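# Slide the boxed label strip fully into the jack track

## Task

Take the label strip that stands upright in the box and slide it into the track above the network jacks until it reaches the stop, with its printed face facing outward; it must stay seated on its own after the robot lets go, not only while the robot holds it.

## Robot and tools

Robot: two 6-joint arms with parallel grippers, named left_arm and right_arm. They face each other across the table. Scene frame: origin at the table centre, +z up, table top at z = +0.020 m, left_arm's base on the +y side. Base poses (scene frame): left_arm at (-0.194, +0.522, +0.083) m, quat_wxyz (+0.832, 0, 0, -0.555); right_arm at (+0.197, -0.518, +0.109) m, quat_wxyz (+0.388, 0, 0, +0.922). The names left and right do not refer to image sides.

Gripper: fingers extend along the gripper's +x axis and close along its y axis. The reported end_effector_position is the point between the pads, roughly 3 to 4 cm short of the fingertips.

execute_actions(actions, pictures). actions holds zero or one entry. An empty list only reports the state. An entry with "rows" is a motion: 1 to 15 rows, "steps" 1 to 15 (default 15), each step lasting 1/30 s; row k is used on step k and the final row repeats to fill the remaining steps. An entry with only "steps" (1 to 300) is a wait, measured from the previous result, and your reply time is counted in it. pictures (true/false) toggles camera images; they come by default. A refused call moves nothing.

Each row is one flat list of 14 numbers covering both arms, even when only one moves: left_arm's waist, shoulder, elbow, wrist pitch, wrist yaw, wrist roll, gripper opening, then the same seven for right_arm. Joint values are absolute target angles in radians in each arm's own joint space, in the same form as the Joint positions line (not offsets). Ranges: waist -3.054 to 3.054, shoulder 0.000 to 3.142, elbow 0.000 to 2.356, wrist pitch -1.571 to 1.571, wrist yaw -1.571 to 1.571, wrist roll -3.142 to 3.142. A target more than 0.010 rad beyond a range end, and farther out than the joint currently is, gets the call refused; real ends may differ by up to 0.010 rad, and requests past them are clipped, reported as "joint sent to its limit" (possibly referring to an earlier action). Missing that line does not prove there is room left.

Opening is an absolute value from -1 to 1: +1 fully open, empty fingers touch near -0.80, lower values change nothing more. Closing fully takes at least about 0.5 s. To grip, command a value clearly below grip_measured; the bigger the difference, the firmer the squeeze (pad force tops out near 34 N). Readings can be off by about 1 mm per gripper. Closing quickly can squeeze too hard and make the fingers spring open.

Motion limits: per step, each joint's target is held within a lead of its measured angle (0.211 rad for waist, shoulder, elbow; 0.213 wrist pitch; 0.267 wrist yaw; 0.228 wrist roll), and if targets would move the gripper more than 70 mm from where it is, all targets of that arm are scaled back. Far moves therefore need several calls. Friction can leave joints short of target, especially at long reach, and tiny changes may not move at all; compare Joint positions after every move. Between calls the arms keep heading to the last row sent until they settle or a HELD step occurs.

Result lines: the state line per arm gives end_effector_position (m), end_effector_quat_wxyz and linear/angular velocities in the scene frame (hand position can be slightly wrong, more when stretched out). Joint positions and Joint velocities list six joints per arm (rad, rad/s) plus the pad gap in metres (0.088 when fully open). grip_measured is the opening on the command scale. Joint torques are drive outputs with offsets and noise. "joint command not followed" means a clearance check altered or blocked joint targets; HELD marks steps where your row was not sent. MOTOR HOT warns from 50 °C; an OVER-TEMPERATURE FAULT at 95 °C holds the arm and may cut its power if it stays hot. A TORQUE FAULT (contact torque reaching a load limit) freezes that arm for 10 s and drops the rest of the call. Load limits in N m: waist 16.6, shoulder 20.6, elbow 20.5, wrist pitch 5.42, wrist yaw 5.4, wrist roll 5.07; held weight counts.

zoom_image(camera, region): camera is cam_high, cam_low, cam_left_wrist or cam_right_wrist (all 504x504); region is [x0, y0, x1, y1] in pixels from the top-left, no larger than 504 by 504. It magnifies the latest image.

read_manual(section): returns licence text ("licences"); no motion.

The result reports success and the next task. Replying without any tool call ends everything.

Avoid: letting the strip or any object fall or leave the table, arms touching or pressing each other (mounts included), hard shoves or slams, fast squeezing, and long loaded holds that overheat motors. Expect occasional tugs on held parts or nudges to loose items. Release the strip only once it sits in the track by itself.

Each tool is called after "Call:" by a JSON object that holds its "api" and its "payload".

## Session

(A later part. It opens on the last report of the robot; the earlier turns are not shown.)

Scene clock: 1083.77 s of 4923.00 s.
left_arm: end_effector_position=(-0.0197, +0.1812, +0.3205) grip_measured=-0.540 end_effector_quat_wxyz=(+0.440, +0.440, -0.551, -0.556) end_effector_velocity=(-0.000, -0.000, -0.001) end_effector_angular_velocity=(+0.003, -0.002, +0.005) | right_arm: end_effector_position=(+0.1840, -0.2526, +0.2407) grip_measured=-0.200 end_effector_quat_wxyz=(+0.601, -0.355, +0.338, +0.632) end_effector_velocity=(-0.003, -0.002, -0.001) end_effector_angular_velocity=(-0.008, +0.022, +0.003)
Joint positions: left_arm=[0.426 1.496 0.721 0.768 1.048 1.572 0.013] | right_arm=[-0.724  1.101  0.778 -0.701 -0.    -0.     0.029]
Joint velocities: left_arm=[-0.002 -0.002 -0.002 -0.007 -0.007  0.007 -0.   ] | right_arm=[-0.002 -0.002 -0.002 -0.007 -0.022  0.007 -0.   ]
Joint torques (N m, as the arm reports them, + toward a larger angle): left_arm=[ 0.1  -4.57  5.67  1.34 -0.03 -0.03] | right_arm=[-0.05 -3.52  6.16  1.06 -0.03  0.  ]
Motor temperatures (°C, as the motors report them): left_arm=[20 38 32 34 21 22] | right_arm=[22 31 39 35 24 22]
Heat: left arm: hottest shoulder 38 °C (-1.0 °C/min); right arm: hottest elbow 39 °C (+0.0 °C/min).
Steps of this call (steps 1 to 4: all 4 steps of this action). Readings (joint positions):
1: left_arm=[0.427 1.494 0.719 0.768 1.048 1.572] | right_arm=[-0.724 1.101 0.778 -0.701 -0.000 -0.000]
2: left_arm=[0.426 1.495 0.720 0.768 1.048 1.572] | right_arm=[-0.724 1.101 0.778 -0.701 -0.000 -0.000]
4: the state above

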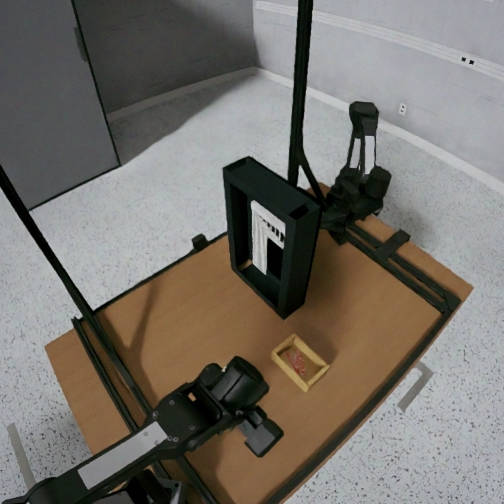

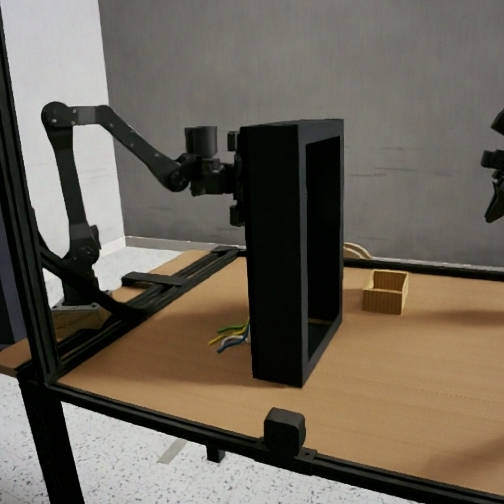

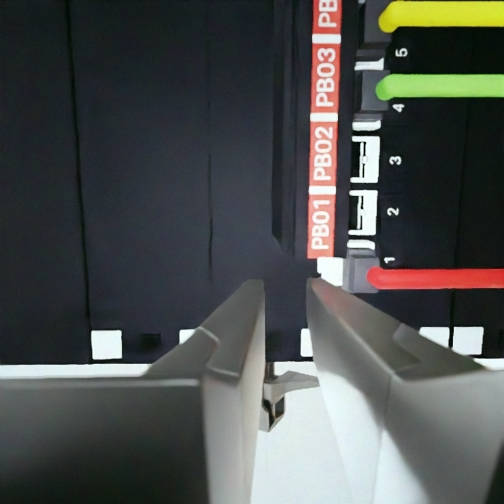

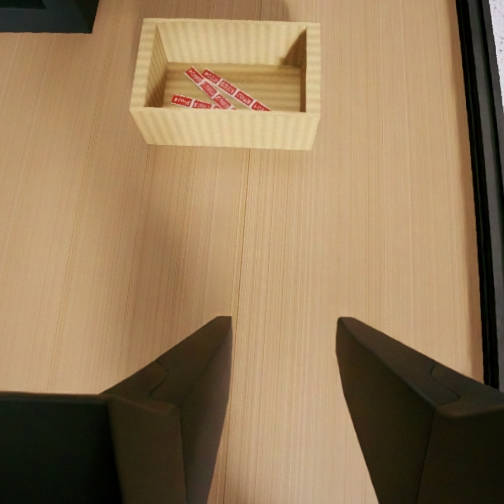

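Call:
{"api": "execute_actions", "payload": {"actions": [{"rows": [[0.424,1.496,0.721,0.768,1.053,1.572,-0.50,-0.724,1.10,0.78,-0.70,0,0,-0.2],[0.4234,1.496,0.721,0.768,1.055,1.572,-0.50,-0.724,1.10,0.78,-0.70,0,0,-0.2],[0.4228,1.496,0.721,0.768,1.057,1.572,-0.50,-0.724,1.10,0.78,-0.70,0,0,-0.2],[0.4222,1.496,0.721,0.768,1.059,1.572,-0.50,-0.724,1.10,0.78,-0.70,0,0,-0.2],[0.4216,1.496,0.721,0.768,1.061,1.572,-0.50,-0.724,1.10,0.78,-0.70,0,0,-0.2],[0.421,1.496,0.721,0.768,1.063,1.572,-0.50,-0.724,1.10,0.78,-0.70,0,0,-0.2],[0.4204,1.496,0.721,0.768,1.065,1.572,-0.50,-0.724,1.10,0.78,-0.70,0,0,-0.2],[0.4198,1.496,0.721,0.768,1.067,1.572,-0.50,-0.724,1.10,0.78,-0.70,0,0,-0.2],[0.4192,1.496,0.721,0.768,1.069,1.572,-0.50,-0.724,1.10,0.78,-0.70,0,0,-0.2],[0.4186,1.496,0.721,0.768,1.071,1.572,-0.50,-0.724,1.10,0.78,-0.70,0,0,-0.2],[0.418,1.496,0.721,0.768,1.073,1.572,-0.50,-0.724,1.10,0.78,-0.70,0,0,-0.2],[0.4174,1.496,0.721,0.768,1.075,1.572,-0.50,-0.724,1.10,0.78,-0.70,0,0,-0.2],[0.4168,1.496,0.721,0.768,1.077,1.572,-0.50,-0.724,1.10,0.78,-0.70,0,0,-0.2],[0.4162,1.496,0.721,0.768,1.079,1.572,-0.50,-0.724,1.10,0.78,-0.70,0,0,-0.2],[0.4156,1.496,0.721,0.768,1.081,1.572,-0.50,-0.724,1.10,0.78,-0.70,0,0,-0.2]], "steps": 15}], "pictures": false}}

Call:
{"api": "execute_actions", "payload": {"actions": [{"steps": 6}]}}

Call:
{"api": "zoom_image", "payload": {"camera": "cam_left_wrist", "region": [270, 230, 370, 310]}}

Scene clock: 1100.97 s of 4923.00 s.
left_arm: end_effector_position=(-0.0245, +0.1810, +0.3206) grip_measured=-0.500 end_effector_quat_wxyz=(+0.433, +0.433, -0.557, -0.561) end_effector_velocity=(-0.002, +0.000, +0.001) end_effector_angular_velocity=(-0.003, +0.002, -0.010) | right_arm: end_effector_position=(+0.1840, -0.2526, +0.2407) grip_measured=-0.200 end_effector_quat_wxyz=(+0.601, -0.355, +0.337, +0.632) end_effector_velocity=(-0.000, -0.002, -0.001) end_effector_angular_velocity=(-0.007, -0.006, +0.020)
Joint positions: left_arm=[0.42  1.496 0.721 0.768 1.068 1.572 0.014] | right_arm=[-0.724  1.101  0.778 -0.7   -0.    -0.     0.029]
Joint velocities: left_arm=[-0.002 -0.002 -0.002  0.007  0.007 -0.007 -0.   ] | right_arm=[-0.002 -0.002 -0.002 -0.007 -0.007 -0.022 -0.   ]
Joint torques (N m, as the arm reports them, + toward a larger angle): left_arm=[-0.45 -4.63  5.24  1.39  0.32 -0.02] | right_arm=[-0.07 -3.53  6.15  1.06 -0.02  0.  ]
Motor temperatures (°C, as the motors report them): left_arm=[20 38 33 35 21 22] | right_arm=[22 31 39 35 24 22]
Heat: left arm: hottest shoulder 38 °C (+0.0 °C/min); right arm: hottest elbow 39 °C (+0.0 °C/min).
Steps of this call (steps 1 to 15: the robot went on to your last target; steps 16 to 90: nothing new was sent; then 13.70 s passed at rest; steps 91 to 105: all 15 steps of this action). Readings (joint positions):
91: left_arm=[0.426 1.496 0.721 0.768 1.048 1.572] | right_arm=[-0.724 1.101 0.778 -0.700 -0.000 -0.000]
92: left_arm=[0.426 1.496 0.721 0.768 1.048 1.572] | right_arm=[-0.724 1.101 0.778 -0.700 -0.000 -0.000]
94: left_arm=[0.426 1.496 0.721 0.768 1.049 1.572] | right_arm=[-0.724 1.101 0.778 -0.700 -0.000 -0.000]
98: left_arm=[0.424 1.496 0.721 0.768 1.057 1.572] | right_arm=[-0.724 1.101 0.778 -0.700 -0.000 -0.000]
105: the state above

Scene clock: 1101.17 s of 4923.00 s.
left_arm: end_effector_position=(-0.0245, +0.1810, +0.3206) grip_measured=-0.500 end_effector_quat_wxyz=(+0.433, +0.433, -0.557, -0.561) end_effector_velocity=(-0.002, +0.000, -0.001) end_effector_angular_velocity=(+0.003, -0.002, -0.010) | right_arm: end_effector_position=(+0.1840, -0.2526, +0.2407) grip_measured=-0.200 end_effector_quat_wxyz=(+0.601, -0.355, +0.337, +0.632) end_effector_velocity=(+0.002, -0.001, +0.001) end_effector_angular_velocity=(-0.002, -0.010, -0.000)
Joint positions: left_arm=[0.42  1.496 0.721 0.768 1.068 1.572 0.014] | right_arm=[-0.724  1.101  0.778 -0.7   -0.    -0.     0.029]
Joint velocities: left_arm=[-0.002 -0.002 -0.002 -0.007  0.007  0.007 -0.   ] | right_arm=[-0.002 -0.002  0.002 -0.007  0.007 -0.007  0.   ]
Joint torques (N m, as the arm reports them, + toward a larger angle): left_arm=[-0.25 -4.75  5.25  1.4   0.39  0.  ] | right_arm=[-0.05 -3.54  6.13  1.05 -0.03  0.  ]
Motor temperatures (°C, as the motors report them): left_arm=[20 38 33 35 21 22] | right_arm=[22 31 39 35 24 22]
Heat: left arm: hottest shoulder 38 °C (+0.0 °C/min); right arm: hottest elbow 39 °C (+0.0 °C/min).
Steps of this call (steps 1 to 6: the robot went on to your last target). Readings (joint positions):
1: left_arm=[0.420 1.496 0.721 0.768 1.068 1.572] | right_arm=[-0.724 1.101 0.778 -0.700 -0.000 -0.000]
2: left_arm=[0.420 1.496 0.721 0.768 1.068 1.572] | right_arm=[-0.724 1.101 0.778 -0.700 -0.000 -0.000]
4: left_arm=[0.420 1.496 0.721 0.768 1.068 1.572] | right_arm=[-0.724 1.101 0.778 -0.700 -0.000 -0.000]
6: the state above

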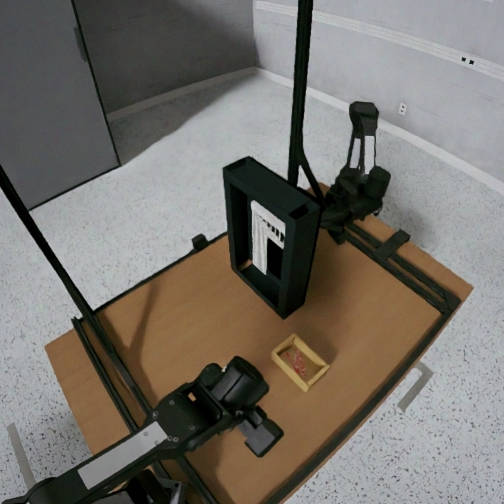

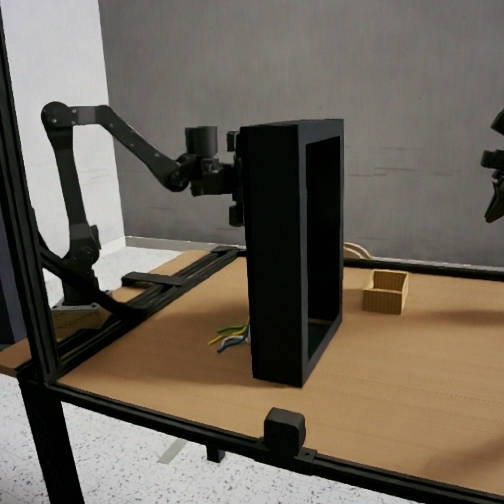

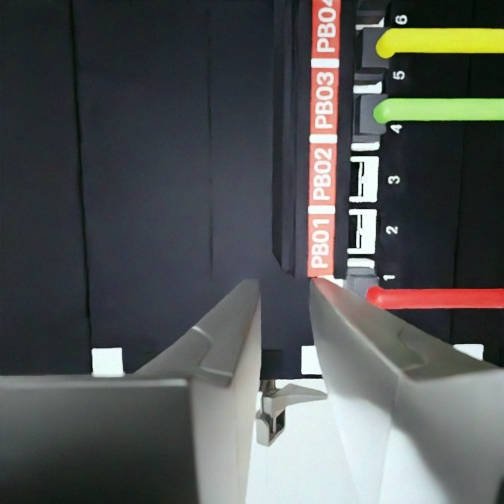

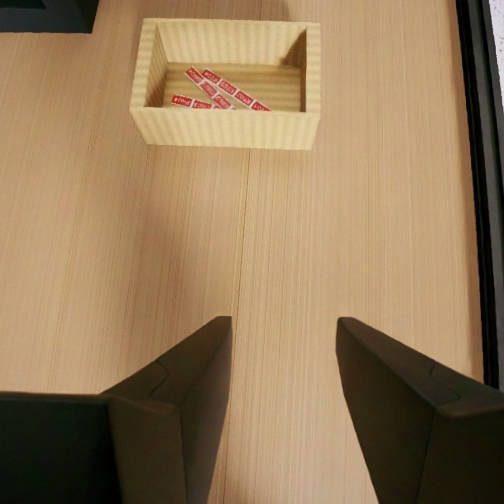

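Region (270, 230, 370, 310) of cam_left_wrist's 504x504 image, scaled by 5.040, with more detail than that image has; it fills the top 403 rows of this view, and the rest is white.

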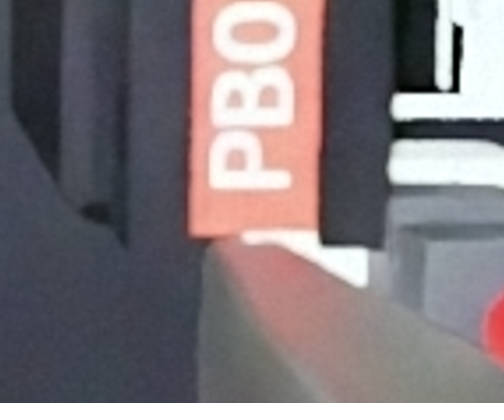

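Call:
{"api": "execute_actions", "payload": {"actions": [{"rows": [[0.426,1.496,0.721,0.768,1.068,1.572,-0.50,-0.724,1.10,0.78,-0.70,0,0,-0.2],[0.431,1.488,0.713,0.768,1.074,1.572,-0.50,-0.724,1.10,0.78,-0.70,0,0,-0.2],[0.437,1.480,0.705,0.768,1.082,1.572,-0.50,-0.724,1.10,0.78,-0.70,0,0,-0.2],[0.443,1.472,0.698,0.767,1.090,1.572,-0.50,-0.724,1.10,0.78,-0.70,0,0,-0.2],[0.449,1.464,0.691,0.766,1.098,1.572,-0.50,-0.724,1.10,0.78,-0.70,0,0,-0.2],[0.455,1.456,0.684,0.765,1.106,1.572,-0.50,-0.724,1.10,0.78,-0.70,0,0,-0.2],[0.461,1.448,0.677,0.764,1.114,1.572,-0.50,-0.724,1.10,0.78,-0.70,0,0,-0.2],[0.466,1.440,0.670,0.763,1.124,1.572,-0.50,-0.724,1.10,0.78,-0.70,0,0,-0.2],[0.470,1.432,0.663,0.763,1.136,1.572,-0.50,-0.724,1.10,0.78,-0.70,0,0,-0.2],[0.472,1.426,0.657,0.763,1.148,1.572,-0.50,-0.724,1.10,0.78,-0.70,0,0,-0.2],[0.472,1.422,0.653,0.763,1.158,1.572,-0.50,-0.724,1.10,0.78,-0.70,0,0,-0.2]], "steps": 15}]}}

Scene clock: 1114.87 s of 4923.00 s.
left_arm: end_effector_position=(-0.0314, +0.2025, +0.3213) grip_measured=-0.500 end_effector_quat_wxyz=(+0.424, +0.424, -0.566, -0.566) end_effector_velocity=(-0.010, +0.007, -0.005) end_effector_angular_velocity=(+0.015, +0.013, -0.034) | right_arm: end_effector_position=(+0.1840, -0.2526, +0.2407) grip_measured=-0.200 end_effector_quat_wxyz=(+0.601, -0.355, +0.337, +0.632) end_effector_velocity=(+0.002, -0.001, +0.001) end_effector_angular_velocity=(-0.002, -0.018, +0.013)
Joint positions: left_arm=[0.469 1.434 0.667 0.765 1.148 1.572 0.015] | right_arm=[-0.724  1.101  0.778 -0.7   -0.    -0.     0.029]
Joint velocities: left_arm=[ 0.002 -0.027 -0.032 -0.022  0.037  0.007 -0.   ] | right_arm=[-0.002 -0.002  0.002 -0.007  0.007 -0.022 -0.   ]
Joint torques (N m, as the arm reports them, + toward a larger angle): left_arm=[ 0.24 -5.2   4.04  1.12  0.17 -0.03] | right_arm=[-0.07 -3.46  6.18  1.03 -0.03  0.  ]
Motor temperatures (°C, as the motors report them): left_arm=[20 38 33 35 21 22] | right_arm=[22 31 39 35 24 22]
Heat: left arm: hottest shoulder 38 °C (+0.0 °C/min); right arm: hottest elbow 39 °C (+0.0 °C/min).
Steps of this call (steps 1 to 15: the robot went on to your last target; steps 16 to 90: nothing new was sent; then 10.20 s passed at rest; steps 91 to 105: all 15 steps of this action). Readings (joint positions):
91: left_arm=[0.421 1.496 0.721 0.768 1.069 1.572] | right_arm=[-0.724 1.101 0.778 -0.700 -0.000 -0.000]
92: left_arm=[0.421 1.496 0.721 0.768 1.070 1.572] | right_arm=[-0.724 1.101 0.778 -0.700 -0.000 -0.000]
94: left_arm=[0.427 1.494 0.719 0.768 1.075 1.572] | right_arm=[-0.724 1.101 0.778 -0.700 -0.000 -0.000]
98: left_arm=[0.450 1.471 0.698 0.767 1.099 1.572] | right_arm=[-0.724 1.101 0.778 -0.700 -0.000 -0.000]
105: the state above

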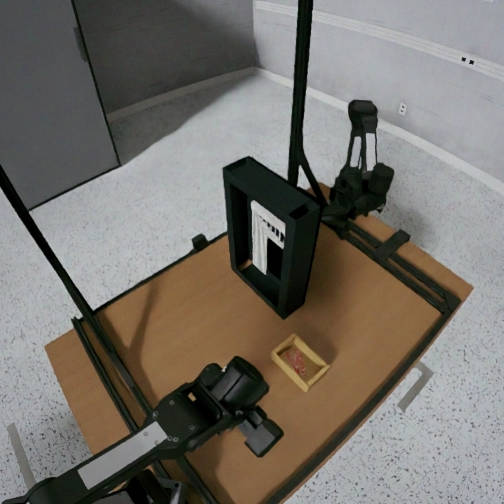

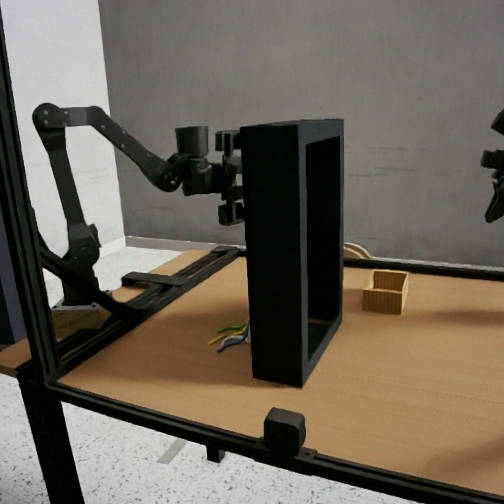

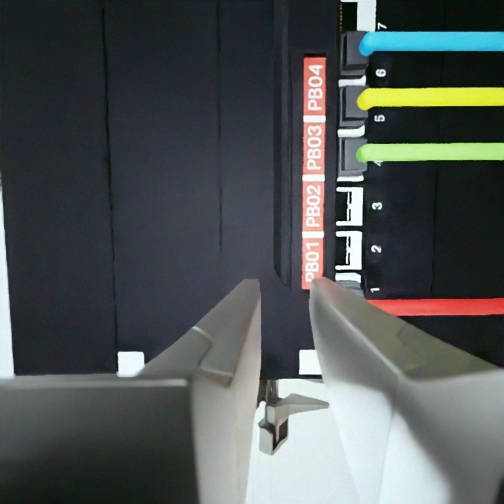

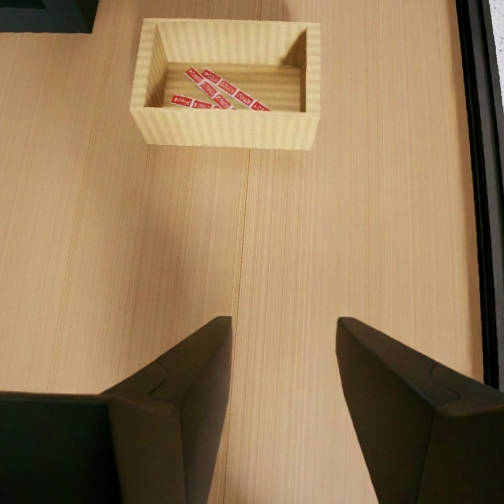

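Call:
{"api": "execute_actions", "payload": {"actions": []}}

Scene clock: 1118.67 s of 4923.00 s.
left_arm: end_effector_position=(-0.0322, +0.2032, +0.3208) grip_measured=-0.500 end_effector_quat_wxyz=(+0.423, +0.423, -0.566, -0.568) end_effector_velocity=(-0.002, +0.000, -0.001) end_effector_angular_velocity=(+0.011, +0.027, -0.010) | right_arm: end_effector_position=(+0.1840, -0.2526, +0.2407) grip_measured=-0.200 end_effector_quat_wxyz=(+0.601, -0.355, +0.337, +0.632) end_effector_velocity=(-0.000, -0.000, -0.001) end_effector_angular_velocity=(+0.002, +0.003, +0.008)
Joint positions: left_arm=[0.47  1.432 0.664 0.765 1.153 1.572 0.015] | right_arm=[-0.724  1.101  0.778 -0.7   -0.    -0.     0.029]
Joint velocities: left_arm=[-0.002 -0.002 -0.002 -0.007  0.007 -0.022 -0.   ] | right_arm=[-0.002 -0.002 -0.007  0.007 -0.007 -0.007 -0.   ]
Joint torques (N m, as the arm reports them, + toward a larger angle): left_arm=[ 0.23 -5.25  4.18  1.19  0.19 -0.03] | right_arm=[-0.06 -3.51  6.18  1.04 -0.03  0.01]
Motor temperatures (°C, as the motors report them): left_arm=[20 38 33 35 21 22] | right_arm=[22 31 39 35 24 22]
Heat: left arm: hottest shoulder 38 °C (+0.0 °C/min); right arm: hottest elbow 39 °C (+0.0 °C/min).
Steps of this call (steps 1 to 15: the robot went on to your last target; steps 16 to 90: nothing new was sent; then 0.80 s passed at rest). Readings (joint positions):
1: left_arm=[0.469 1.434 0.666 0.765 1.150 1.572] | right_arm=[-0.724 1.101 0.778 -0.700 -0.000 -0.000]
2: left_arm=[0.469 1.433 0.665 0.765 1.151 1.572] | right_arm=[-0.724 1.101 0.778 -0.700 -0.000 -0.000]
4: left_arm=[0.469 1.433 0.665 0.765 1.152 1.572] | right_arm=[-0.724 1.101 0.778 -0.700 -0.000 -0.000]
8: left_arm=[0.470 1.433 0.665 0.765 1.153 1.572] | right_arm=[-0.724 1.101 0.778 -0.700 -0.000 -0.000]
90: the state above
All arms were judged still, so your last target was given up. Only a new action makes them travel on or press farther. Fingers that are still opening or closing keep moving.

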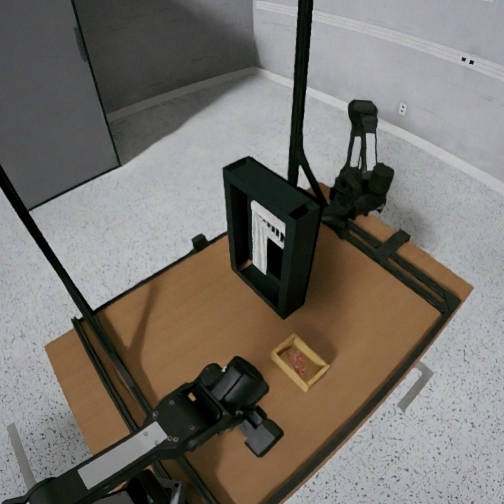

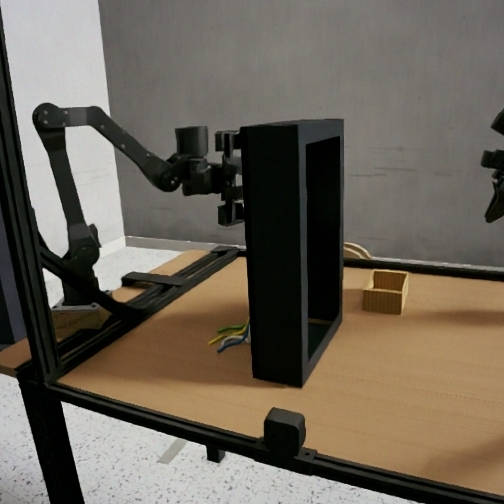

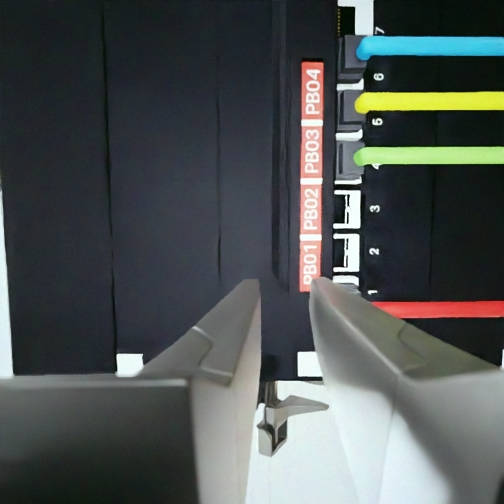

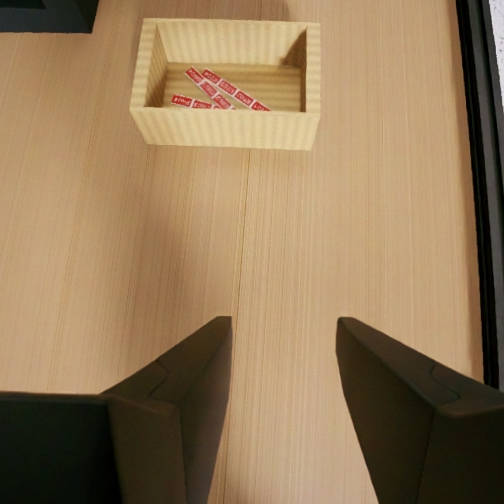

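Call:
{"api": "finished_scene", "payload": {"scene": 2}}

The scene is finished: the task was done.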